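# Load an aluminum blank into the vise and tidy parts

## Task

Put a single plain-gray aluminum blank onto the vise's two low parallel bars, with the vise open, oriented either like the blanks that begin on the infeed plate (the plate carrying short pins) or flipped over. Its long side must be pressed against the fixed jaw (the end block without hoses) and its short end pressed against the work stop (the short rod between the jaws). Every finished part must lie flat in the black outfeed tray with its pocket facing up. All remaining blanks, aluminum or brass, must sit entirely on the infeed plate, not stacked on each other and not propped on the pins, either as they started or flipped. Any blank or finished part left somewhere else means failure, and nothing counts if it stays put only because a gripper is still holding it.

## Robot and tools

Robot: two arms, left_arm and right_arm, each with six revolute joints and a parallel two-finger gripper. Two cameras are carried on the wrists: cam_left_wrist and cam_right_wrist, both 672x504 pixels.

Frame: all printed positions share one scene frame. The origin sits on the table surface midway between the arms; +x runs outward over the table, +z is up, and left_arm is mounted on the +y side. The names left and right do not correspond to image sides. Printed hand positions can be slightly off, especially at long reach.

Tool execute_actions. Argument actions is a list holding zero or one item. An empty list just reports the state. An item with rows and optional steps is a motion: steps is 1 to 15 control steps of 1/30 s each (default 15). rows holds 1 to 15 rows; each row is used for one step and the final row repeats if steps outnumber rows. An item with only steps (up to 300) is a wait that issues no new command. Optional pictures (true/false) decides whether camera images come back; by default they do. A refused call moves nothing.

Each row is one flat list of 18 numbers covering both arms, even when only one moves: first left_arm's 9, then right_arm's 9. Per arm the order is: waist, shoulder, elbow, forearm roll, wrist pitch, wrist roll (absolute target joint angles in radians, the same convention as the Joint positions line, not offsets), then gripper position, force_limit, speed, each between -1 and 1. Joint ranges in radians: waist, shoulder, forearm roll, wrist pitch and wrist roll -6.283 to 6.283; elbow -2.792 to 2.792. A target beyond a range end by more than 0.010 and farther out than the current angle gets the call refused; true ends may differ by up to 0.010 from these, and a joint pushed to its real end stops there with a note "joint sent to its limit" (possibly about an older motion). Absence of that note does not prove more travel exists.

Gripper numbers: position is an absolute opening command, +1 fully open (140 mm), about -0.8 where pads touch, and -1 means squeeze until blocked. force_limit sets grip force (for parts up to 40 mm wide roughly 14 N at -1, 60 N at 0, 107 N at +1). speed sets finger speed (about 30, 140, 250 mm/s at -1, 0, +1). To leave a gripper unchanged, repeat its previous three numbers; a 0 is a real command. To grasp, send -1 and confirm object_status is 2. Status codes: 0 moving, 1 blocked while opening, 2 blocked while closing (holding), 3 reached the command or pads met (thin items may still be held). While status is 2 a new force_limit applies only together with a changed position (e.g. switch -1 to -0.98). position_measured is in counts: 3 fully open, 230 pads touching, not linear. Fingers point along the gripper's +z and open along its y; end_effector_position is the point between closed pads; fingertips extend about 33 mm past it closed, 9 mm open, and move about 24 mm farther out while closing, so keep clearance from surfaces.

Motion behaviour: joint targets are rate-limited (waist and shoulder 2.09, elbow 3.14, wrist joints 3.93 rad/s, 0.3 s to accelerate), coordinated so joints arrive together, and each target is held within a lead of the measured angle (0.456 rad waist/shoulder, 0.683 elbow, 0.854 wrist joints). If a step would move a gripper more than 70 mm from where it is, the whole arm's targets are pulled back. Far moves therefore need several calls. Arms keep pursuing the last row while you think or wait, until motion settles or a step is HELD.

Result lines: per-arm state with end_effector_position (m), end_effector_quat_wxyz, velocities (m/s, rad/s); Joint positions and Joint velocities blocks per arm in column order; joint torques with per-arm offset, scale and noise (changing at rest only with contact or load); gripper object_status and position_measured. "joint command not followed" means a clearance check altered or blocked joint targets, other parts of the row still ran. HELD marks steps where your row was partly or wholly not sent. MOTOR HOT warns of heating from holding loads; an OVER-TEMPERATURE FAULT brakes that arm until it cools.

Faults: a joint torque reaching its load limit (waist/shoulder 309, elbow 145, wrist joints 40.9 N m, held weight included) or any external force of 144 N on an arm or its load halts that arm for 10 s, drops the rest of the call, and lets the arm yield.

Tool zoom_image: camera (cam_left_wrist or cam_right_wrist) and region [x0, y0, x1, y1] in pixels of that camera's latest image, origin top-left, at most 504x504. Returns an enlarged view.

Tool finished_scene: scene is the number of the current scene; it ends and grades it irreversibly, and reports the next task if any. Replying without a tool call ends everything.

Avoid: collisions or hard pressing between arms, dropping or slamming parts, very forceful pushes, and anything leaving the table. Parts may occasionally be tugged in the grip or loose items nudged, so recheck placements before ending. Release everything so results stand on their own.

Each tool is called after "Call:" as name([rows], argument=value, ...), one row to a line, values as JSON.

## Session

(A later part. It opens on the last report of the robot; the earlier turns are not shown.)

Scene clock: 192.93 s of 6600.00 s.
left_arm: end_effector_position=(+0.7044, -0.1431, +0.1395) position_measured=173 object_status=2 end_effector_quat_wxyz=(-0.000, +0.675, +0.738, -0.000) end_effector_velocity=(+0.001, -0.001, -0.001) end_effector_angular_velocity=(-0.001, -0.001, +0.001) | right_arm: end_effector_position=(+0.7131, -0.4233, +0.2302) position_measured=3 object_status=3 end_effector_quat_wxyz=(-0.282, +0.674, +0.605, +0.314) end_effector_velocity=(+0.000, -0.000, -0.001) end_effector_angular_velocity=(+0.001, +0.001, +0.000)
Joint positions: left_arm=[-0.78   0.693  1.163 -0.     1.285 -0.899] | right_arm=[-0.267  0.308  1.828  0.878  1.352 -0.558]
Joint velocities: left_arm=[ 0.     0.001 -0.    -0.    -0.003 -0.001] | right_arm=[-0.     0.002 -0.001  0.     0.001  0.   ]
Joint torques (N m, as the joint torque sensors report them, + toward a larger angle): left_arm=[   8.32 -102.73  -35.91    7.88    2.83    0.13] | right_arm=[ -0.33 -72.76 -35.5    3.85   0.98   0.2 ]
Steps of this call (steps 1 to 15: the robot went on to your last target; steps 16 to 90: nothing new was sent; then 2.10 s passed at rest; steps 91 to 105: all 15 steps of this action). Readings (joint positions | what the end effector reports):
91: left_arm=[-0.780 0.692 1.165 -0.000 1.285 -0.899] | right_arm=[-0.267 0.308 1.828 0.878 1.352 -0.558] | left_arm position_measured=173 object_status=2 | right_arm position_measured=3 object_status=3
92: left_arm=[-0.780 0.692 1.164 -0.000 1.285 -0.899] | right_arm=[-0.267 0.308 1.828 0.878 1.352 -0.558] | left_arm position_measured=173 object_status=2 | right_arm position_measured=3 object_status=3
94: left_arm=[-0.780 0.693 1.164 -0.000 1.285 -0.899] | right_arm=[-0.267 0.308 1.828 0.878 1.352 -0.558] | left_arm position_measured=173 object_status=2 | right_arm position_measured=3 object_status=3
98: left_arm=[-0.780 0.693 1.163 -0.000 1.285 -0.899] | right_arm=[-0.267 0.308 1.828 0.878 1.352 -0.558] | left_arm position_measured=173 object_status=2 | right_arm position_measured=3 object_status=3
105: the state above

Call:
execute_actions([
  {"rows": [[-0.77946,0.69358,1.16233,0,1.28569,-0.89846,-1,0.2,-0.3,-0.267,0.308,1.828,0.878,1.352,-0.558,1,0,0],[-0.77946,0.69358,1.16233,0,1.28569,-0.89846,-1,0.2,-0.3,-0.267,0.308,1.828,0.878,1.352,-0.558,1,0,0],[-0.77926,0.69386,1.16186,0,1.28589,-0.89826,-1,0.2,-0.3,-0.267,0.308,1.828,0.878,1.352,-0.558,1,0,0],[-0.77926,0.69386,1.16186,0,1.28589,-0.89826,-1,0.2,-0.3,-0.267,0.308,1.828,0.878,1.352,-0.558,1,0,0],[-0.77905,0.69413,1.16138,0,1.28609,-0.89805,-1,0.2,-0.3,-0.267,0.308,1.828,0.878,1.352,-0.558,1,0,0],[-0.77905,0.69413,1.16138,0,1.28609,-0.89805,-1,0.2,-0.3,-0.267,0.308,1.828,0.878,1.352,-0.558,1,0,0],[-0.77885,0.69440,1.16091,0,1.28629,-0.89785,-1,0.2,-0.3,-0.267,0.308,1.828,0.878,1.352,-0.558,1,0,0]], "steps": 15},
])

Call:
zoom_image(camera="cam_right_wrist", region=[250, 60, 380, 200])

Scene clock: 199.40 s of 6600.00 s.
left_arm: end_effector_position=(+0.7053, -0.1431, +0.1395) position_measured=173 object_status=2 end_effector_quat_wxyz=(-0.000, +0.675, +0.738, -0.000) end_effector_velocity=(+0.000, -0.000, +0.001) end_effector_angular_velocity=(-0.001, -0.001, -0.000) | right_arm: end_effector_position=(+0.7131, -0.4233, +0.2302) position_measured=3 object_status=3 end_effector_quat_wxyz=(-0.282, +0.674, +0.605, +0.314) end_effector_velocity=(-0.000, +0.000, +0.001) end_effector_angular_velocity=(-0.000, -0.002, -0.001)
Joint positions: left_arm=[-0.779  0.694  1.161 -0.     1.286 -0.898] | right_arm=[-0.267  0.308  1.828  0.878  1.352 -0.558]
Joint velocities: left_arm=[-0.    -0.    -0.    -0.001 -0.001  0.   ] | right_arm=[ 0.    -0.002  0.     0.001 -0.001  0.   ]
Joint torques (N m, as the joint torque sensors report them, + toward a larger angle): left_arm=[ 24.01 -98.87 -43.16  13.65  -4.98  -0.47] | right_arm=[ -1.26 -71.77 -35.72   3.92   0.99  -0.01]
Steps of this call (steps 1 to 15: the robot went on to your last target; steps 16 to 90: nothing new was sent; then 2.97 s passed at rest; steps 91 to 105: all 15 steps of this action). Readings (joint positions | what the end effector reports):
91: left_arm=[-0.780 0.693 1.163 -0.000 1.285 -0.899] | right_arm=[-0.267 0.308 1.828 0.878 1.352 -0.558] | left_arm position_measured=173 object_status=2 | right_arm position_measured=3 object_status=3
92: left_arm=[-0.780 0.693 1.163 -0.000 1.286 -0.899] | right_arm=[-0.267 0.308 1.828 0.878 1.352 -0.558] | left_arm position_measured=173 object_status=2 | right_arm position_measured=3 object_status=3
94: left_arm=[-0.779 0.694 1.162 -0.000 1.286 -0.898] | right_arm=[-0.267 0.308 1.828 0.878 1.352 -0.558] | left_arm position_measured=173 object_status=2 | right_arm position_measured=3 object_status=3
98: left_arm=[-0.779 0.694 1.161 -0.000 1.286 -0.898] | right_arm=[-0.267 0.308 1.828 0.878 1.352 -0.558] | left_arm position_measured=173 object_status=2 | right_arm position_measured=3 object_status=3
105: the state above

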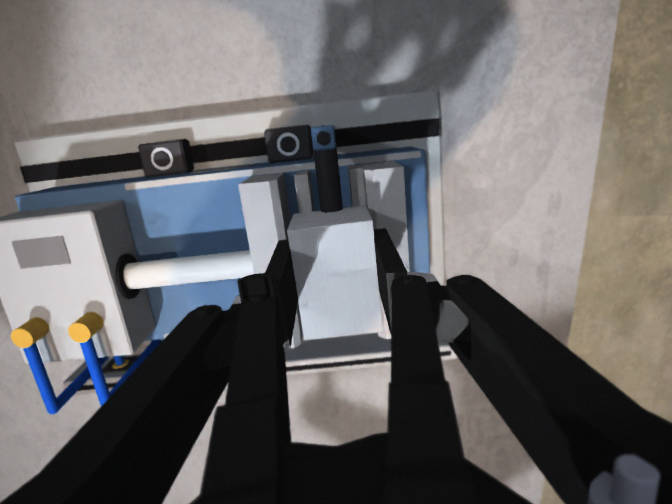

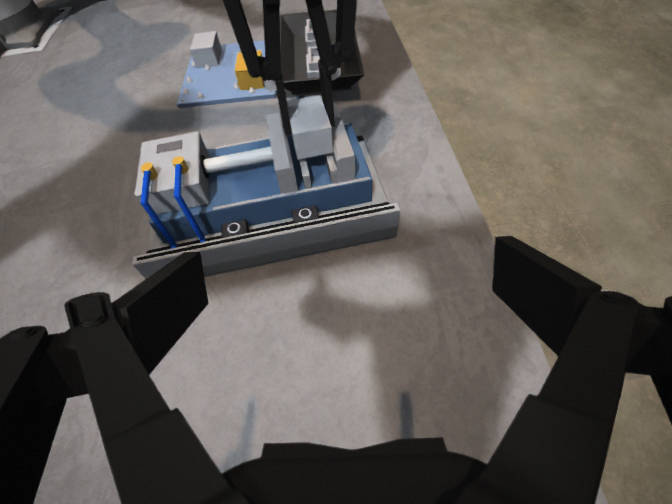

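Region (250, 60, 380, 200) of cam_right_wrist's 672x504 image, scaled by 3.600, with more detail than that image has; it fills the left 468 columns of this view, and the rest is white.

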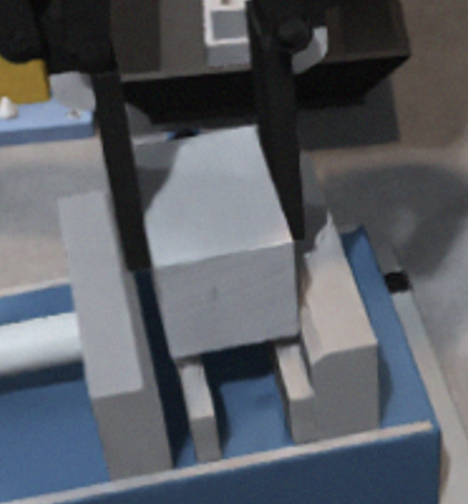

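Call:
execute_actions([
  {"rows": [[-0.77910,0.69407,1.16148,0,1.28604,-0.89810,-1,0.2,-0.3,-0.267,0.308,1.828,0.878,1.352,-0.558,1,0,0],[-0.77910,0.69407,1.16148,0,1.28604,-0.89810,-1,0.2,-0.3,-0.267,0.308,1.828,0.878,1.352,-0.558,1,0,0],[-0.77910,0.69407,1.16148,0,1.28604,-0.89810,-1,0.2,-0.3,-0.267,0.308,1.828,0.878,1.352,-0.558,1,0,0],[-0.77910,0.69431,1.16200,0,1.28528,-0.89810,-1,0.2,-0.3,-0.267,0.308,1.828,0.878,1.352,-0.558,1,0,0],[-0.77910,0.69431,1.16200,0,1.28528,-0.89810,-1,0.2,-0.3,-0.267,0.308,1.828,0.878,1.352,-0.558,1,0,0],[-0.77910,0.69454,1.16252,0,1.28453,-0.89810,-1,0.2,-0.3,-0.267,0.308,1.828,0.878,1.352,-0.558,1,0,0],[-0.77910,0.69454,1.16252,0,1.28453,-0.89810,-1,0.2,-0.3,-0.267,0.308,1.828,0.878,1.352,-0.558,1,0,0],[-0.77910,0.69478,1.16304,0,1.28377,-0.89810,-1,0.2,-0.3,-0.267,0.308,1.828,0.878,1.352,-0.558,1,0,0]], "steps": 15},
], pictures=false)

Scene clock: 207.13 s of 6600.00 s.
left_arm: end_effector_position=(+0.7052, -0.1430, +0.1381) position_measured=173 object_status=2 end_effector_quat_wxyz=(+0.000, +0.675, +0.738, +0.000) end_effector_velocity=(-0.000, +0.000, -0.001) end_effector_angular_velocity=(+0.001, +0.001, -0.001) | right_arm: end_effector_position=(+0.7131, -0.4233, +0.2302) position_measured=3 object_status=3 end_effector_quat_wxyz=(-0.282, +0.674, +0.605, +0.314) end_effector_velocity=(-0.000, +0.001, -0.001) end_effector_angular_velocity=(+0.001, +0.002, +0.000)
Joint positions: left_arm=[-0.779  0.695  1.163  0.     1.284 -0.898] | right_arm=[-0.267  0.308  1.828  0.878  1.352 -0.558]
Joint velocities: left_arm=[-0.     0.     0.001  0.     0.     0.001] | right_arm=[ 0.001  0.001  0.    -0.     0.001  0.001]
Joint torques (N m, as the joint torque sensors report them, + toward a larger angle): left_arm=[ 22.18 -95.63 -39.24  12.77  -3.75  -0.78] | right_arm=[ -0.53 -72.89 -35.99   4.19   0.82   0.09]
Steps of this call (steps 1 to 15: the robot went on to your last target; steps 16 to 90: nothing new was sent; then 4.23 s passed at rest; steps 91 to 105: all 15 steps of this action). Readings (joint positions | what the end effector reports):
91: left_arm=[-0.779 0.694 1.161 0.000 1.286 -0.898] | right_arm=[-0.267 0.308 1.828 0.878 1.352 -0.558] | left_arm position_measured=173 object_status=2 | right_arm position_measured=3 object_status=3
92: left_arm=[-0.779 0.694 1.161 0.000 1.286 -0.898] | right_arm=[-0.267 0.308 1.828 0.878 1.352 -0.558] | left_arm position_measured=173 object_status=2 | right_arm position_measured=3 object_status=3
94: left_arm=[-0.779 0.694 1.161 0.000 1.286 -0.898] | right_arm=[-0.267 0.308 1.828 0.878 1.352 -0.558] | left_arm position_measured=173 object_status=2 | right_arm position_measured=3 object_status=3
98: left_arm=[-0.779 0.694 1.162 0.000 1.285 -0.898] | right_arm=[-0.267 0.308 1.828 0.878 1.352 -0.558] | left_arm position_measured=173 object_status=2 | right_arm position_measured=3 object_status=3
105: the state above

Call:
execute_actions([
  {"rows": [[-0.77910,0.69502,1.16356,0,1.28301,-0.89810,-1,0.2,-0.3,-0.267,0.308,1.828,0.878,1.352,-0.558,1,0,0],[-0.77910,0.69502,1.16356,0,1.28301,-0.89810,-1,0.2,-0.3,-0.267,0.308,1.828,0.878,1.352,-0.558,1,0,0],[-0.77910,0.69502,1.16356,0,1.28301,-0.89810,-1,0.2,-0.3,-0.267,0.308,1.828,0.878,1.352,-0.558,1,0,0],[-0.77910,0.69525,1.16408,0,1.28226,-0.89810,-1,0.2,-0.3,-0.267,0.308,1.828,0.878,1.352,-0.558,1,0,0],[-0.77910,0.69525,1.16408,0,1.28226,-0.89810,-1,0.2,-0.3,-0.267,0.308,1.828,0.878,1.352,-0.558,1,0,0],[-0.77910,0.69525,1.16408,0,1.28226,-0.89810,-1,0.2,-0.3,-0.267,0.308,1.828,0.878,1.352,-0.558,1,0,0],[-0.77910,0.69549,1.16460,0,1.28150,-0.89810,-1,0.2,-0.3,-0.267,0.308,1.828,0.878,1.352,-0.558,1,0,0]], "steps": 15},
], pictures=false)

Scene clock: 212.67 s of 6600.00 s.
left_arm: end_effector_position=(+0.7051, -0.1431, +0.1365) position_measured=173 object_status=2 end_effector_quat_wxyz=(-0.000, +0.675, +0.738, -0.000) end_effector_velocity=(+0.001, +0.000, -0.000) end_effector_angular_velocity=(-0.000, -0.001, +0.000) | right_arm: end_effector_position=(+0.7131, -0.4233, +0.2302) position_measured=3 object_status=3 end_effector_quat_wxyz=(-0.282, +0.674, +0.605, +0.314) end_effector_velocity=(+0.000, +0.000, -0.001) end_effector_angular_velocity=(+0.000, +0.002, +0.000)
Joint positions: left_arm=[-0.779  0.695  1.165 -0.     1.282 -0.898] | right_arm=[-0.267  0.308  1.828  0.878  1.352 -0.558]
Joint velocities: left_arm=[ 0.001 -0.     0.     0.001 -0.001  0.   ] | right_arm=[ 0.     0.002  0.    -0.    -0.    -0.   ]
Joint torques (N m, as the joint torque sensors report them, + toward a larger angle): left_arm=[ 19.26 -94.43 -38.83  11.81  -2.9   -0.84] | right_arm=[  0.42 -73.95 -35.53   4.01   1.24   0.33]
Steps of this call (steps 1 to 15: the robot went on to your last target; steps 16 to 90: nothing new was sent; then 2.03 s passed at rest; steps 91 to 105: all 15 steps of this action). Readings (joint positions | what the end effector reports):
91: left_arm=[-0.779 0.695 1.163 -0.000 1.284 -0.898] | right_arm=[-0.267 0.308 1.828 0.878 1.352 -0.558] | left_arm position_measured=173 object_status=2 | right_arm position_measured=3 object_status=3
92: left_arm=[-0.779 0.695 1.163 -0.000 1.284 -0.898] | right_arm=[-0.267 0.308 1.828 0.878 1.352 -0.558] | left_arm position_measured=173 object_status=2 | right_arm position_measured=3 object_status=3
94: left_arm=[-0.779 0.695 1.163 -0.000 1.283 -0.898] | right_arm=[-0.267 0.308 1.828 0.878 1.352 -0.558] | left_arm position_measured=173 object_status=2 | right_arm position_measured=3 object_status=3
98: left_arm=[-0.779 0.695 1.164 -0.000 1.282 -0.898] | right_arm=[-0.267 0.308 1.828 0.878 1.352 -0.558] | left_arm position_measured=173 object_status=2 | right_arm position_measured=3 object_status=3
105: the state above

Call:
execute_actions([
  {"rows": [[-0.77910,0.69573,1.16512,0,1.28074,-0.89810,-1,0.2,-0.3,-0.267,0.308,1.828,0.878,1.352,-0.558,1,0,0],[-0.77910,0.69573,1.16512,0,1.28074,-0.89810,-1,0.2,-0.3,-0.267,0.308,1.828,0.878,1.352,-0.558,1,0,0],[-0.77910,0.69573,1.16512,0,1.28074,-0.89810,-1,0.2,-0.3,-0.267,0.308,1.828,0.878,1.352,-0.558,1,0,0],[-0.77910,0.69596,1.16564,0,1.27999,-0.89810,-1,0.2,-0.3,-0.267,0.308,1.828,0.878,1.352,-0.558,1,0,0],[-0.77910,0.69596,1.16564,0,1.27999,-0.89810,-1,0.2,-0.3,-0.267,0.308,1.828,0.878,1.352,-0.558,1,0,0],[-0.77910,0.69596,1.16564,0,1.27999,-0.89810,-1,0.2,-0.3,-0.267,0.308,1.828,0.878,1.352,-0.558,1,0,0],[-0.77910,0.69620,1.16616,0,1.27923,-0.89810,-1,0.2,-0.3,-0.267,0.308,1.828,0.878,1.352,-0.558,1,0,0]], "steps": 15},
])

Call:
zoom_image(camera="cam_right_wrist", region=[270, 80, 370, 190])

Scene clock: 218.73 s of 6600.00 s.
left_arm: end_effector_position=(+0.7050, -0.1430, +0.1350) position_measured=173 object_status=2 end_effector_quat_wxyz=(+0.000, +0.675, +0.738, -0.000) end_effector_velocity=(+0.001, +0.000, +0.001) end_effector_angular_velocity=(-0.001, -0.001, -0.000) | right_arm: end_effector_position=(+0.7131, -0.4233, +0.2302) position_measured=3 object_status=3 end_effector_quat_wxyz=(-0.282, +0.674, +0.605, +0.314) end_effector_velocity=(-0.000, +0.000, -0.000) end_effector_angular_velocity=(-0.000, +0.000, +0.001)
Joint positions: left_arm=[-0.779  0.696  1.166 -0.     1.279 -0.898] | right_arm=[-0.267  0.308  1.828  0.878  1.352 -0.558]
Joint velocities: left_arm=[ 0.001 -0.001 -0.     0.    -0.     0.001] | right_arm=[ 0.     0.     0.    -0.001  0.    -0.   ]
Joint torques (N m, as the joint torque sensors report them, + toward a larger angle): left_arm=[ 20.12 -96.2  -37.7   11.63  -2.53  -0.69] | right_arm=[  0.53 -72.7  -35.9    3.88   0.76   0.14]
Steps of this call (steps 1 to 15: the robot went on to your last target; steps 16 to 90: nothing new was sent; then 2.57 s passed at rest; steps 91 to 105: all 15 steps of this action). Readings (joint positions | what the end effector reports):
91: left_arm=[-0.779 0.696 1.165 -0.000 1.281 -0.898] | right_arm=[-0.267 0.308 1.828 0.878 1.352 -0.558] | left_arm position_measured=173 object_status=2 | right_arm position_measured=3 object_status=3
92: left_arm=[-0.779 0.696 1.165 -0.000 1.281 -0.898] | right_arm=[-0.267 0.308 1.828 0.878 1.352 -0.558] | left_arm position_measured=173 object_status=2 | right_arm position_measured=3 object_status=3
94: left_arm=[-0.779 0.696 1.165 -0.000 1.281 -0.898] | right_arm=[-0.267 0.308 1.828 0.878 1.352 -0.558] | left_arm position_measured=173 object_status=2 | right_arm position_measured=3 object_status=3
98: left_arm=[-0.779 0.696 1.166 -0.000 1.280 -0.898] | right_arm=[-0.267 0.308 1.828 0.878 1.352 -0.558] | left_arm position_measured=173 object_status=2 | right_arm position_measured=3 object_status=3
105: the state above

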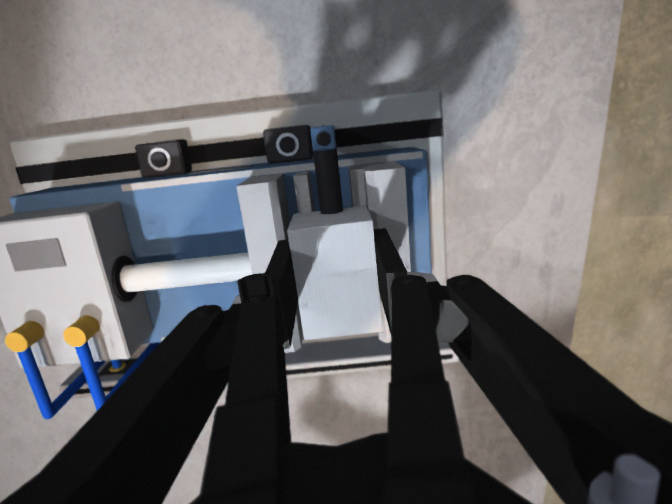

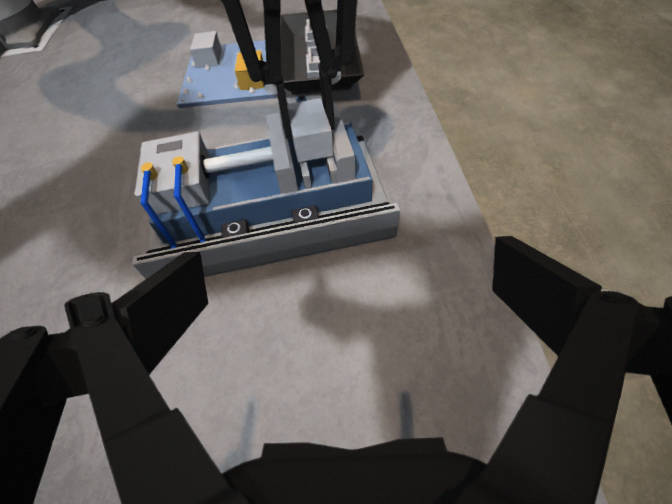

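Region (270, 80, 370, 190) of cam_right_wrist's 672x504 image, scaled by 4.582, with more detail than that image has; it fills the left 458 columns of this view, and the rest is white.

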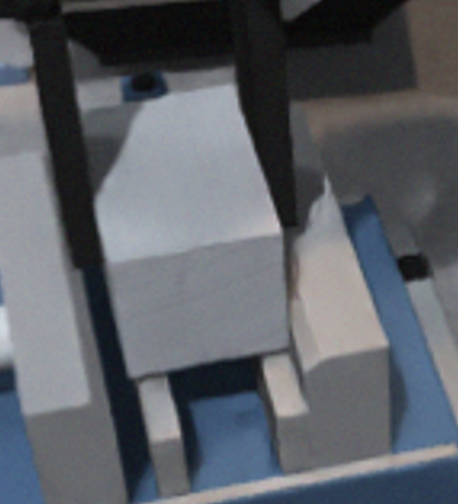

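Call:
execute_actions([
  {"rows": [[-0.77910,0.69644,1.16668,0,1.27847,-0.89810,-1,0.2,-0.3,-0.267,0.308,1.828,0.878,1.352,-0.558,1,0,0],[-0.77910,0.69644,1.16668,0,1.27847,-0.89810,-1,0.2,-0.3,-0.267,0.308,1.828,0.878,1.352,-0.558,1,0,0],[-0.77910,0.69644,1.16668,0,1.27847,-0.89810,-1,0.2,-0.3,-0.267,0.308,1.828,0.878,1.352,-0.558,1,0,0],[-0.77910,0.69667,1.16720,0,1.27772,-0.89810,-1,0.2,-0.3,-0.267,0.308,1.828,0.878,1.352,-0.558,1,0,0],[-0.77910,0.69667,1.16720,0,1.27772,-0.89810,-1,0.2,-0.3,-0.267,0.308,1.828,0.878,1.352,-0.558,1,0,0],[-0.77910,0.69667,1.16720,0,1.27772,-0.89810,-1,0.2,-0.3,-0.267,0.308,1.828,0.878,1.352,-0.558,1,0,0],[-0.77910,0.69691,1.16772,0,1.27696,-0.89810,-1,0.2,-0.3,-0.267,0.308,1.828,0.878,1.352,-0.558,1,0,0]], "steps": 15},
], pictures=false)

Scene clock: 226.50 s of 6600.00 s.
left_arm: end_effector_position=(+0.7050, -0.1430, +0.1335) position_measured=173 object_status=2 end_effector_quat_wxyz=(+0.000, +0.675, +0.738, +0.000) end_effector_velocity=(-0.000, +0.000, -0.001) end_effector_angular_velocity=(+0.002, +0.002, -0.001) | right_arm: end_effector_position=(+0.7131, -0.4233, +0.2302) position_measured=3 object_status=3 end_effector_quat_wxyz=(-0.282, +0.674, +0.605, +0.314) end_effector_velocity=(-0.000, +0.000, +0.001) end_effector_angular_velocity=(-0.000, -0.001, +0.001)
Joint positions: left_arm=[-0.779  0.697  1.168  0.     1.277 -0.898] | right_arm=[-0.267  0.308  1.828  0.878  1.352 -0.558]
Joint velocities: left_arm=[ 0.     0.001  0.    -0.     0.001  0.001] | right_arm=[ 0.001 -0.002 -0.    -0.     0.    -0.   ]
Joint torques (N m, as the joint torque sensors report them, + toward a larger angle): left_arm=[ 19.2  -95.52 -38.14  11.83  -2.38  -0.39] | right_arm=[ -1.41 -74.01 -35.24   3.8    0.98   0.34]
Steps of this call (steps 1 to 15: the robot went on to your last target; steps 16 to 90: nothing new was sent; then 4.27 s passed at rest; steps 91 to 105: all 15 steps of this action). Readings (joint positions | what the end effector reports):
91: left_arm=[-0.779 0.696 1.166 0.000 1.279 -0.898] | right_arm=[-0.267 0.308 1.828 0.878 1.352 -0.558] | left_arm position_measured=173 object_status=2 | right_arm position_measured=3 object_status=3
92: left_arm=[-0.779 0.696 1.166 0.000 1.279 -0.898] | right_arm=[-0.267 0.308 1.828 0.878 1.352 -0.558] | left_arm position_measured=173 object_status=2 | right_arm position_measured=3 object_status=3
94: left_arm=[-0.779 0.696 1.167 0.000 1.279 -0.898] | right_arm=[-0.267 0.308 1.828 0.878 1.352 -0.558] | left_arm position_measured=173 object_status=2 | right_arm position_measured=3 object_status=3
98: left_arm=[-0.779 0.697 1.167 0.000 1.277 -0.898] | right_arm=[-0.267 0.308 1.828 0.878 1.352 -0.558] | left_arm position_measured=173 object_status=2 | right_arm position_measured=3 object_status=3
105: the state above

Call:
execute_actions(actions=[])

Call:
zoom_image(camera="cam_right_wrist", region=[270, 80, 370, 190])

Scene clock: 228.93 s of 6600.00 s.
left_arm: end_effector_position=(+0.7050, -0.1430, +0.1335) position_measured=173 object_status=2 end_effector_quat_wxyz=(+0.000, +0.675, +0.738, +0.000) end_effector_velocity=(+0.000, -0.000, +0.001) end_effector_angular_velocity=(-0.002, -0.001, -0.001) | right_arm: end_effector_position=(+0.7131, -0.4233, +0.2302) position_measured=3 object_status=3 end_effector_quat_wxyz=(-0.282, +0.674, +0.605, +0.314) end_effector_velocity=(+0.000, -0.000, +0.000) end_effector_angular_velocity=(+0.000, -0.001, -0.001)
Joint positions: left_arm=[-0.779  0.697  1.168  0.     1.277 -0.898] | right_arm=[-0.267  0.308  1.828  0.878  1.352 -0.558]
Joint velocities: left_arm=[ 0.    -0.001  0.    -0.001 -0.002  0.001] | right_arm=[-0.     0.    -0.     0.001 -0.001 -0.001]
Joint torques (N m, as the joint torque sensors report them, + toward a larger angle): left_arm=[ 18.24 -95.34 -37.9   11.77  -2.23  -0.4 ] | right_arm=[ -0.07 -72.64 -35.39   3.98   0.99   0.16]
Steps of this call (steps 1 to 15: the robot went on to your last target; steps 16 to 73: nothing new was sent). Readings (joint positions | what the end effector reports):
1: left_arm=[-0.779 0.697 1.168 0.000 1.277 -0.898] | right_arm=[-0.267 0.308 1.828 0.878 1.352 -0.558] | left_arm position_measured=173 object_status=2 | right_arm position_measured=3 object_status=3
2: left_arm=[-0.779 0.697 1.168 0.000 1.277 -0.898] | right_arm=[-0.267 0.308 1.828 0.878 1.352 -0.558] | left_arm position_measured=173 object_status=2 | right_arm position_measured=3 object_status=3
4: left_arm=[-0.779 0.697 1.168 0.000 1.277 -0.898] | right_arm=[-0.267 0.308 1.828 0.878 1.352 -0.558] | left_arm position_measured=173 object_status=2 | right_arm position_measured=3 object_status=3
8: left_arm=[-0.779 0.697 1.168 0.000 1.277 -0.898] | right_arm=[-0.267 0.308 1.828 0.878 1.352 -0.558] | left_arm position_measured=173 object_status=2 | right_arm position_measured=3 object_status=3
73: the state above
All arms were judged still, so your last target was given up. Only a new action makes them travel on or press farther. Fingers that are still opening or closing keep moving.

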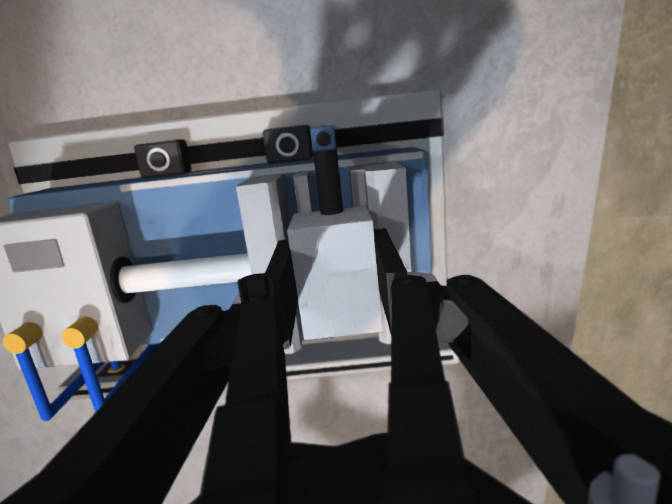

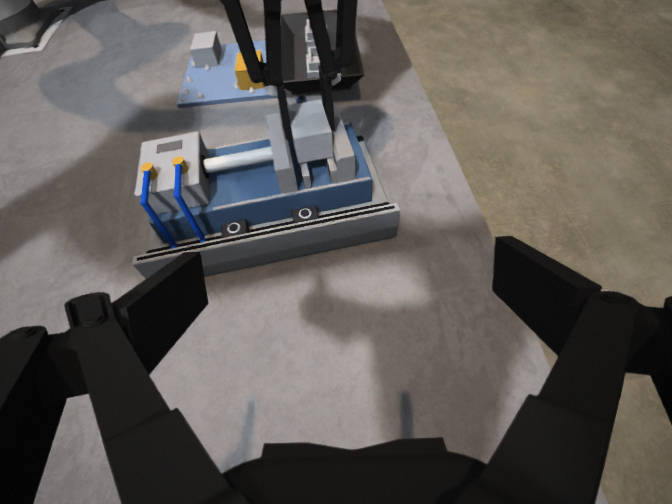

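Region (270, 80, 370, 190) of cam_right_wrist's 672x504 image, scaled by 4.582, with more detail than that image has; it fills the left 458 columns of this view, and the rest is white.

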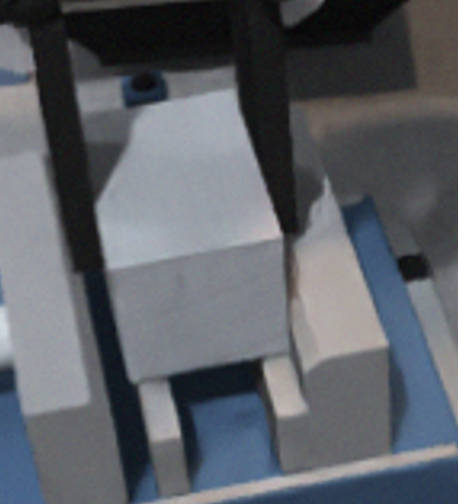

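Call:
execute_actions([
  {"rows": [[-0.77910,0.69715,1.16824,0,1.27620,-0.89810,-1,0.2,-0.3,-0.267,0.308,1.828,0.878,1.352,-0.558,1,0,0],[-0.77910,0.69715,1.16824,0,1.27620,-0.89810,-1,0.2,-0.3,-0.267,0.308,1.828,0.878,1.352,-0.558,1,0,0],[-0.77910,0.69715,1.16824,0,1.27620,-0.89810,-1,0.2,-0.3,-0.267,0.308,1.828,0.878,1.352,-0.558,1,0,0],[-0.77910,0.69715,1.16824,0,1.27620,-0.89810,-1,0.2,-0.3,-0.267,0.308,1.828,0.878,1.352,-0.558,1,0,0],[-0.77910,0.69738,1.16876,0,1.27545,-0.89810,-1,0.2,-0.3,-0.267,0.308,1.828,0.878,1.352,-0.558,1,0,0]], "steps": 15},
], pictures=false)

Scene clock: 244.00 s of 6600.00 s.
left_arm: end_effector_position=(+0.7050, -0.1430, +0.1325) position_measured=173 object_status=2 end_effector_quat_wxyz=(+0.000, +0.675, +0.738, +0.000) end_effector_velocity=(+0.000, -0.000, -0.000) end_effector_angular_velocity=(-0.001, -0.001, +0.002) | right_arm: end_effector_position=(+0.7131, -0.4233, +0.2302) position_measured=3 object_status=3 end_effector_quat_wxyz=(-0.282, +0.674, +0.605, +0.314) end_effector_velocity=(+0.000, -0.000, +0.000) end_effector_angular_velocity=(-0.001, -0.001, -0.000)
Joint positions: left_arm=[-0.779  0.697  1.169  0.     1.275 -0.898] | right_arm=[-0.267  0.308  1.828  0.878  1.352 -0.558]
Joint velocities: left_arm=[ 0.     0.    -0.    -0.    -0.001 -0.001] | right_arm=[-0.    -0.001 -0.    -0.    -0.    -0.   ]
Joint torques (N m, as the joint torque sensors report them, + toward a larger angle): left_arm=[ 18.24 -94.32 -37.34  11.75  -2.11  -0.67] | right_arm=[  0.36 -71.81 -35.52   3.98   0.98   0.06]
Steps of this call (steps 1 to 90: nothing new was sent; then 11.57 s passed at rest; steps 91 to 105: all 15 steps of this action). Readings (joint positions | what the end effector reports):
91: left_arm=[-0.779 0.697 1.168 0.000 1.277 -0.898] | right_arm=[-0.267 0.308 1.828 0.878 1.352 -0.558] | left_arm position_measured=173 object_status=2 | right_arm position_measured=3 object_status=3
92: left_arm=[-0.779 0.697 1.168 0.000 1.277 -0.898] | right_arm=[-0.267 0.308 1.828 0.878 1.352 -0.558] | left_arm position_measured=173 object_status=2 | right_arm position_measured=3 object_status=3
94: left_arm=[-0.779 0.697 1.168 0.000 1.276 -0.898] | right_arm=[-0.267 0.308 1.828 0.878 1.352 -0.558] | left_arm position_measured=173 object_status=2 | right_arm position_measured=3 object_status=3
98: left_arm=[-0.779 0.697 1.169 0.000 1.276 -0.898] | right_arm=[-0.267 0.308 1.828 0.878 1.352 -0.558] | left_arm position_measured=173 object_status=2 | right_arm position_measured=3 object_status=3
105: the state above

Call:
execute_actions([
  {"rows": [[-0.77910,0.69762,1.16928,0,1.27469,-0.89810,-1,0.2,-0.3,-0.267,0.308,1.828,0.878,1.352,-0.558,1,0,0],[-0.77910,0.69762,1.16928,0,1.27469,-0.89810,-1,0.2,-0.3,-0.267,0.308,1.828,0.878,1.352,-0.558,1,0,0],[-0.77910,0.69762,1.16928,0,1.27469,-0.89810,-1,0.2,-0.3,-0.267,0.308,1.828,0.878,1.352,-0.558,1,0,0],[-0.77910,0.69762,1.16928,0,1.27469,-0.89810,-1,0.2,-0.3,-0.267,0.308,1.828,0.878,1.352,-0.558,1,0,0],[-0.77910,0.69785,1.16980,0,1.27394,-0.89810,-1,0.2,-0.3,-0.267,0.308,1.828,0.878,1.352,-0.558,1,0,0]], "steps": 15},
])

Call:
zoom_image(camera="cam_right_wrist", region=[270, 80, 370, 190])

Scene clock: 251.33 s of 6600.00 s.
left_arm: end_effector_position=(+0.7050, -0.1429, +0.1315) position_measured=173 object_status=2 end_effector_quat_wxyz=(-0.000, +0.675, +0.738, +0.000) end_effector_velocity=(+0.000, -0.000, -0.001) end_effector_angular_velocity=(-0.000, +0.001, -0.000) | right_arm: end_effector_position=(+0.7131, -0.4233, +0.2302) position_measured=3 object_status=3 end_effector_quat_wxyz=(-0.282, +0.674, +0.605, +0.314) end_effector_velocity=(-0.000, -0.000, +0.000) end_effector_angular_velocity=(-0.001, -0.001, +0.000)
Joint positions: left_arm=[-0.779  0.698  1.17   0.     1.274 -0.898] | right_arm=[-0.267  0.308  1.828  0.878  1.352 -0.558]
Joint velocities: left_arm=[ 0.     0.001 -0.001 -0.001  0.     0.001] | right_arm=[-0.    -0.001  0.    -0.001 -0.    -0.   ]
Joint torques (N m, as the joint torque sensors report them, + toward a larger angle): left_arm=[ 15.36 -89.76 -37.12  10.64  -4.71  -0.69] | right_arm=[  0.4  -74.49 -35.67   4.1    0.8    0.45]
Steps of this call (steps 1 to 15: the robot went on to your last target; steps 16 to 90: nothing new was sent; then 3.83 s passed at rest; steps 91 to 105: all 15 steps of this action). Readings (joint positions | what the end effector reports):
91: left_arm=[-0.779 0.697 1.169 0.000 1.275 -0.898] | right_arm=[-0.267 0.308 1.828 0.878 1.352 -0.558] | left_arm position_measured=173 object_status=2 | right_arm position_measured=3 object_status=3
92: left_arm=[-0.779 0.697 1.169 0.000 1.275 -0.898] | right_arm=[-0.267 0.308 1.828 0.878 1.352 -0.558] | left_arm position_measured=173 object_status=2 | right_arm position_measured=3 object_status=3
94: left_arm=[-0.779 0.698 1.169 0.000 1.275 -0.898] | right_arm=[-0.267 0.308 1.828 0.878 1.352 -0.558] | left_arm position_measured=173 object_status=2 | right_arm position_measured=3 object_status=3
98: left_arm=[-0.779 0.698 1.170 0.000 1.274 -0.898] | right_arm=[-0.267 0.308 1.828 0.878 1.352 -0.558] | left_arm position_measured=173 object_status=2 | right_arm position_measured=3 object_status=3
105: the state above

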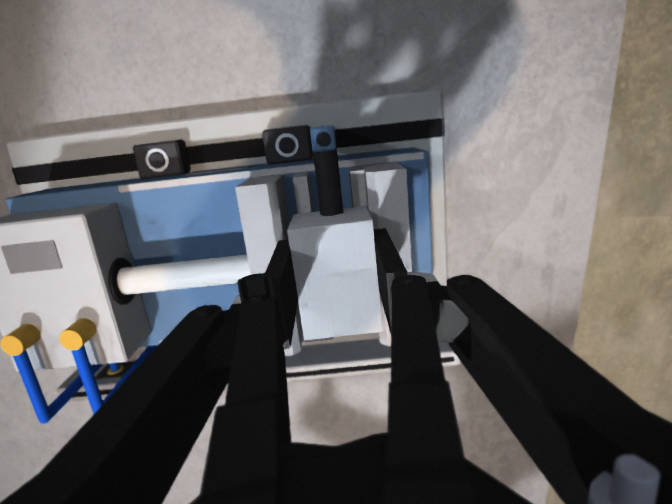

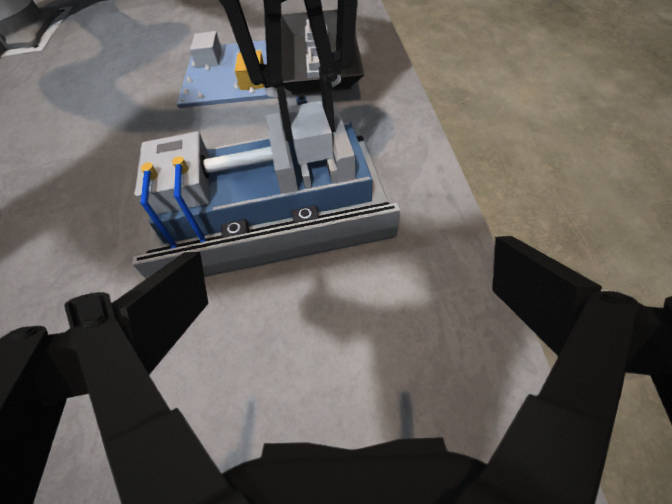

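Region (270, 80, 370, 190) of cam_right_wrist's 672x504 image, scaled by 4.582, with more detail than that image has; it fills the left 458 columns of this view, and the rest is white.

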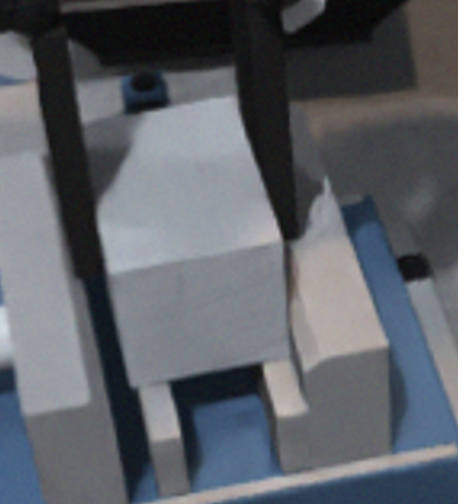

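Call:
execute_actions([
  {"rows": [[-0.77910,0.69785,1.16980,0,1.27394,-0.89810,-0.22,0.2,-0.9,-0.267,0.308,1.828,0.878,1.352,-0.558,1,0,0]], "steps": 15},
])

Call:
zoom_image(camera="cam_right_wrist", region=[270, 80, 370, 190])

Scene clock: 254.87 s of 6600.00 s.
left_arm: end_effector_position=(+0.7050, -0.1430, +0.1314) position_measured=157 object_status=3 end_effector_quat_wxyz=(-0.000, +0.675, +0.738, +0.000) end_effector_velocity=(-0.000, +0.001, -0.000) end_effector_angular_velocity=(+0.002, +0.001, +0.001) | right_arm: end_effector_position=(+0.7131, -0.4233, +0.2302) position_measured=3 object_status=3 end_effector_quat_wxyz=(-0.282, +0.674, +0.605, +0.314) end_effector_velocity=(+0.000, +0.000, -0.000) end_effector_angular_velocity=(-0.001, +0.000, -0.000)
Joint positions: left_arm=[-0.779  0.698  1.17   0.     1.274 -0.898] | right_arm=[-0.267  0.308  1.828  0.878  1.352 -0.558]
Joint velocities: left_arm=[ 0.     0.     0.     0.001  0.002 -0.001] | right_arm=[ 0.     0.    -0.    -0.001 -0.001  0.001]
Joint torques (N m, as the joint torque sensors report them, + toward a larger angle): left_arm=[  -1.48 -101.68  -38.28    4.41    0.3     0.25] | right_arm=[ -1.35 -71.46 -35.72   3.81   0.88  -0.05]
Steps of this call (steps 1 to 15: the robot went on to your last target; steps 16 to 90: nothing new was sent; then 0.03 s passed at rest; steps 91 to 105: all 15 steps of this action). Readings (joint positions | what the end effector reports):
91: left_arm=[-0.779 0.698 1.170 0.000 1.274 -0.898] | right_arm=[-0.267 0.308 1.828 0.878 1.352 -0.558] | left_arm position_measured=173 object_status=0 | right_arm position_measured=3 object_status=3
92: left_arm=[-0.779 0.698 1.170 0.000 1.274 -0.898] | right_arm=[-0.267 0.308 1.828 0.878 1.352 -0.558] | left_arm position_measured=173 object_status=0 | right_arm position_measured=3 object_status=3
94: left_arm=[-0.779 0.698 1.170 0.000 1.274 -0.898] | right_arm=[-0.267 0.308 1.828 0.878 1.352 -0.558] | left_arm position_measured=167 object_status=0 | right_arm position_measured=3 object_status=3
98: left_arm=[-0.779 0.698 1.170 0.000 1.274 -0.898] | right_arm=[-0.267 0.308 1.828 0.878 1.352 -0.558] | left_arm position_measured=159 object_status=0 | right_arm position_measured=3 object_status=3
105: the state above

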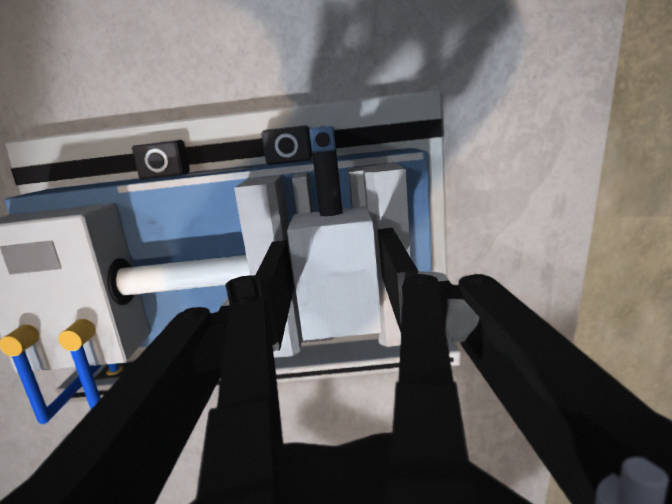

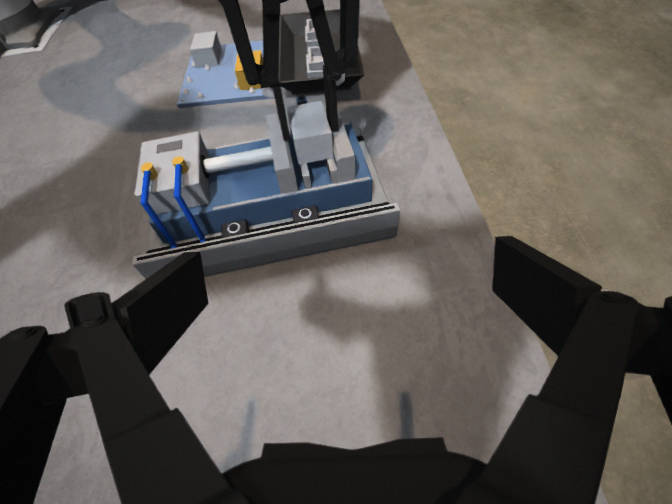

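Region (270, 80, 370, 190) of cam_right_wrist's 672x504 image, scaled by 4.582, with more detail than that image has; it fills the left 458 columns of this view, and the rest is white.

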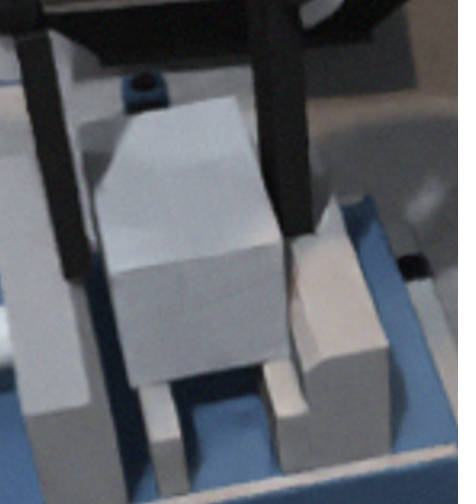

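Call:
execute_actions([
  {"rows": [[-0.77910,0.69193,1.15659,0,1.29307,-0.89810,-0.22,0.2,-0.9,-0.267,0.308,1.828,0.878,1.352,-0.558,1,0,0],[-0.77910,0.68601,1.14337,0,1.31221,-0.89810,-0.22,0.2,-0.9,-0.267,0.308,1.828,0.878,1.352,-0.558,1,0,0],[-0.77910,0.68009,1.13016,0,1.33134,-0.89810,-0.22,0.2,-0.9,-0.267,0.308,1.828,0.878,1.352,-0.558,1,0,0],[-0.77910,0.68009,1.13016,0,1.33134,-0.89810,-0.22,0.2,-0.9,-0.267,0.308,1.828,0.878,1.352,-0.558,1,0,0],[-0.77910,0.68009,1.13016,0,1.33134,-0.89810,-0.22,0.2,-0.9,-0.267,0.308,1.828,0.878,1.352,-0.558,1,0,0],[-0.77910,0.68009,1.13016,0,1.33134,-0.89810,-0.22,0.2,-0.9,-0.267,0.308,1.828,0.878,1.352,-0.558,1,0,0],[-0.77910,0.68009,1.13016,0,1.33134,-0.89810,-0.22,0.2,-0.9,-0.267,0.308,1.828,0.878,1.352,-0.558,1,0,0],[-0.77910,0.68009,1.13016,0,1.33134,-0.89810,-0.22,0.2,-0.9,-0.267,0.308,1.828,0.878,1.352,-0.558,1,0,0],[-0.80260,0.72911,1.04502,0,1.36746,-0.92160,-0.22,0.2,-0.9,-0.267,0.308,1.828,0.878,1.352,-0.558,1,0,0]], "steps": 15},
], pictures=false)

Call:
execute_actions([
  {"steps": 12},
])

Call:
zoom_image(camera="cam_left_wrist", region=[270, 60, 430, 260])

Call:
zoom_image(camera="cam_right_wrist", region=[270, 80, 370, 190])

Scene clock: 266.40 s of 6600.00 s.
left_arm: end_effector_position=(+0.7078, -0.1785, +0.1692) position_measured=157 object_status=3 end_effector_quat_wxyz=(-0.000, +0.675, +0.738, +0.000) end_effector_velocity=(+0.005, -0.015, +0.007) end_effector_angular_velocity=(-0.004, -0.004, +0.006) | right_arm: end_effector_position=(+0.7131, -0.4233, +0.2302) position_measured=3 object_status=3 end_effector_quat_wxyz=(-0.282, +0.674, +0.605, +0.314) end_effector_velocity=(+0.000, +0.000, -0.000) end_effector_angular_velocity=(-0.000, -0.000, +0.001)
Joint positions: left_arm=[-0.802  0.728  1.047 -0.     1.367 -0.921] | right_arm=[-0.267  0.308  1.828  0.878  1.352 -0.558]
Joint velocities: left_arm=[-0.007  0.02  -0.047  0.     0.022 -0.014] | right_arm=[ 0.     0.001 -0.     0.    -0.    -0.001]
Joint torques (N m, as the joint torque sensors report them, + toward a larger angle): left_arm=[  17.46 -121.53  -38.35    4.42    0.99   -0.19] | right_arm=[ -1.37 -71.19 -35.19   3.74   1.29   0.2 ]
Steps of this call (steps 1 to 15: the robot went on to your last target; steps 16 to 90: nothing new was sent; then 8.03 s passed at rest; steps 91 to 105: all 15 steps of this action). Readings (joint positions | what the end effector reports):
91: left_arm=[-0.779 0.698 1.169 -0.000 1.274 -0.898] | right_arm=[-0.267 0.308 1.828 0.878 1.352 -0.558] | left_arm position_measured=157 object_status=3 | right_arm position_measured=3 object_status=3
92: left_arm=[-0.779 0.696 1.166 -0.000 1.281 -0.898] | right_arm=[-0.267 0.308 1.828 0.878 1.352 -0.558] | left_arm position_measured=157 object_status=3 | right_arm position_measured=3 object_status=3
94: left_arm=[-0.779 0.688 1.147 -0.000 1.306 -0.898] | right_arm=[-0.267 0.308 1.828 0.878 1.352 -0.558] | left_arm position_measured=157 object_status=3 | right_arm position_measured=3 object_status=3
98: left_arm=[-0.779 0.680 1.131 -0.000 1.330 -0.898] | right_arm=[-0.267 0.308 1.828 0.878 1.352 -0.558] | left_arm position_measured=157 object_status=3 | right_arm position_measured=3 object_status=3
105: the state above

Scene clock: 266.80 s of 6600.00 s.
left_arm: end_effector_position=(+0.7081, -0.1789, +0.1695) position_measured=157 object_status=3 end_effector_quat_wxyz=(+0.000, +0.675, +0.738, -0.000) end_effector_velocity=(-0.000, +0.001, -0.002) end_effector_angular_velocity=(+0.002, +0.002, +0.001) | right_arm: end_effector_position=(+0.7131, -0.4233, +0.2302) position_measured=3 object_status=3 end_effector_quat_wxyz=(-0.282, +0.674, +0.605, +0.314) end_effector_velocity=(+0.000, +0.000, +0.000) end_effector_angular_velocity=(-0.001, -0.001, -0.001)
Joint positions: left_arm=[-0.803  0.729  1.045 -0.     1.367 -0.922] | right_arm=[-0.267  0.308  1.828  0.878  1.352 -0.558]
Joint velocities: left_arm=[ 0.     0.002  0.001  0.     0.001 -0.   ] | right_arm=[ 0.001 -0.001 -0.     0.    -0.002  0.001]
Joint torques (N m, as the joint torque sensors report them, + toward a larger angle): left_arm=[  -0.96 -105.32  -39.59    4.18    0.24    0.12] | right_arm=[ -0.02 -71.75 -35.03   4.1    1.01   0.05]
Steps of this call (steps 1 to 12: the robot went on to your last target). Readings (joint positions | what the end effector reports):
1: left_arm=[-0.803 0.729 1.046 -0.000 1.367 -0.921] | right_arm=[-0.267 0.308 1.828 0.878 1.352 -0.558] | left_arm position_measured=157 object_status=3 | right_arm position_measured=3 object_status=3
2: left_arm=[-0.803 0.729 1.045 -0.000 1.367 -0.921] | right_arm=[-0.267 0.308 1.828 0.878 1.352 -0.558] | left_arm position_measured=157 object_status=3 | right_arm position_measured=3 object_status=3
4: left_arm=[-0.803 0.729 1.045 -0.000 1.367 -0.922] | right_arm=[-0.267 0.308 1.828 0.878 1.352 -0.558] | left_arm position_measured=157 object_status=3 | right_arm position_measured=3 object_status=3
8: left_arm=[-0.803 0.729 1.045 -0.000 1.367 -0.922] | right_arm=[-0.267 0.308 1.828 0.878 1.352 -0.558] | left_arm position_measured=157 object_status=3 | right_arm position_measured=3 object_status=3
12: the state above

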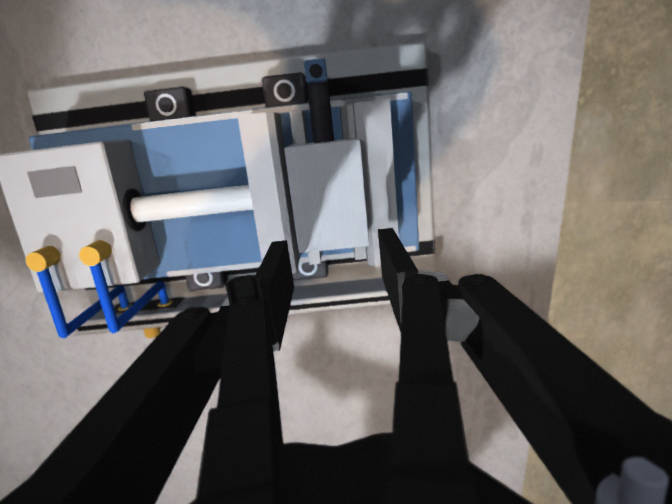

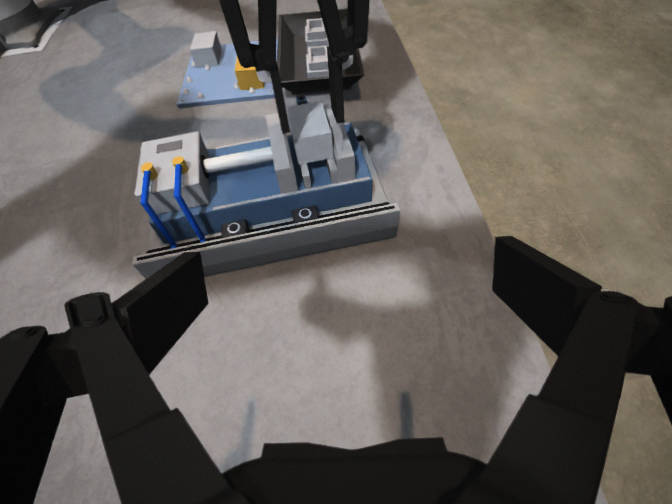

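Region (270, 60, 430, 260) of cam_left_wrist's 672x504 image, scaled by 2.520, with more detail than that image has; it fills the left 403 columns of this view, and the rest is white.

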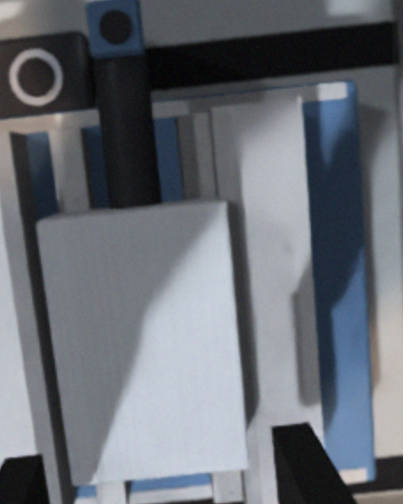

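Region (270, 80, 370, 190) of cam_right_wrist's 672x504 image, scaled by 4.582, with more detail than that image has; it fills the left 458 columns of this view, and the rest is white.

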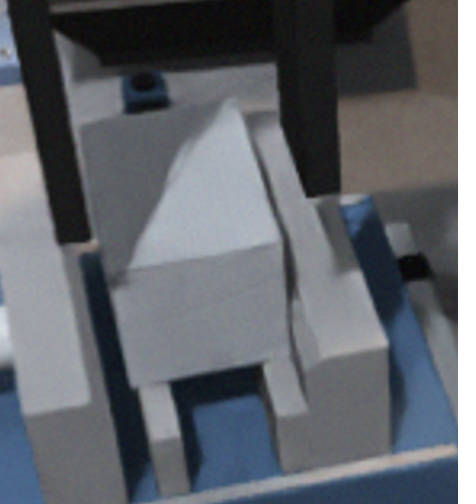

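Call:
execute_actions(actions=[])

Scene clock: 272.53 s of 6600.00 s.
left_arm: end_effector_position=(+0.7081, -0.1789, +0.1695) position_measured=157 object_status=3 end_effector_quat_wxyz=(+0.000, +0.675, +0.738, -0.000) end_effector_velocity=(+0.000, -0.000, +0.001) end_effector_angular_velocity=(-0.001, -0.001, -0.001) | right_arm: end_effector_position=(+0.7131, -0.4233, +0.2302) position_measured=3 object_status=3 end_effector_quat_wxyz=(-0.282, +0.674, +0.605, +0.314) end_effector_velocity=(-0.000, +0.001, -0.001) end_effector_angular_velocity=(-0.000, +0.002, +0.001)
Joint positions: left_arm=[-0.803  0.729  1.045  0.     1.367 -0.922] | right_arm=[-0.267  0.308  1.828  0.878  1.352 -0.558]
Joint velocities: left_arm=[-0.    -0.    -0.     0.    -0.001  0.001] | right_arm=[ 0.001  0.002  0.    -0.001 -0.     0.   ]
Joint torques (N m, as the joint torque sensors report them, + toward a larger angle): left_arm=[  -1.41 -104.88  -39.11    4.57    0.34    0.18] | right_arm=[ -0.88 -70.87 -35.19   3.87   0.96   0.12]
Steps of this call (steps 1 to 15: the robot went on to your last target; steps 16 to 90: nothing new was sent; then 2.73 s passed at rest). Readings (joint positions | what the end effector reports):
1: left_arm=[-0.803 0.729 1.045 -0.000 1.367 -0.922] | right_arm=[-0.267 0.308 1.828 0.878 1.352 -0.558] | left_arm position_measured=157 object_status=3 | right_arm position_measured=3 object_status=3
2: left_arm=[-0.803 0.729 1.045 -0.000 1.367 -0.922] | right_arm=[-0.267 0.308 1.828 0.878 1.352 -0.558] | left_arm position_measured=157 object_status=3 | right_arm position_measured=3 object_status=3
4: left_arm=[-0.803 0.729 1.045 -0.000 1.367 -0.922] | right_arm=[-0.267 0.308 1.828 0.878 1.352 -0.558] | left_arm position_measured=157 object_status=3 | right_arm position_measured=3 object_status=3
8: left_arm=[-0.803 0.729 1.045 -0.000 1.367 -0.922] | right_arm=[-0.267 0.308 1.828 0.878 1.352 -0.558] | left_arm position_measured=157 object_status=3 | right_arm position_measured=3 object_status=3
90: the state above
All arms were judged still, so your last target was given up. Only a new action makes them travel on or press farther. Fingers that are still opening or closing keep moving.

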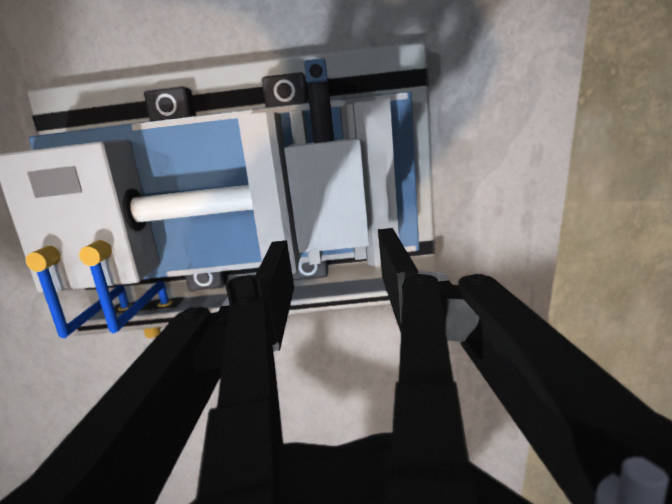

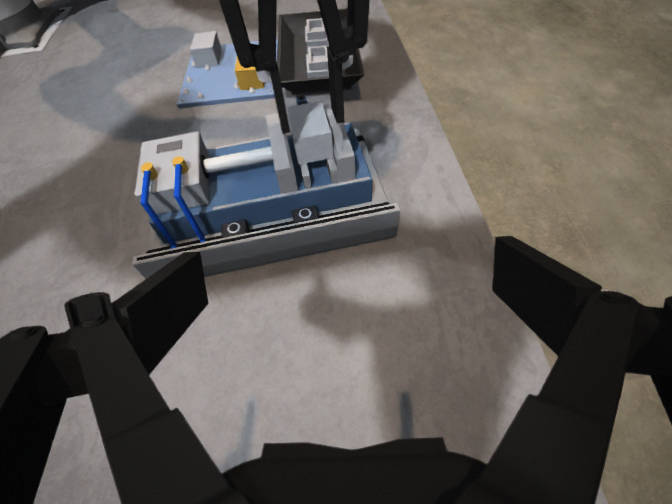

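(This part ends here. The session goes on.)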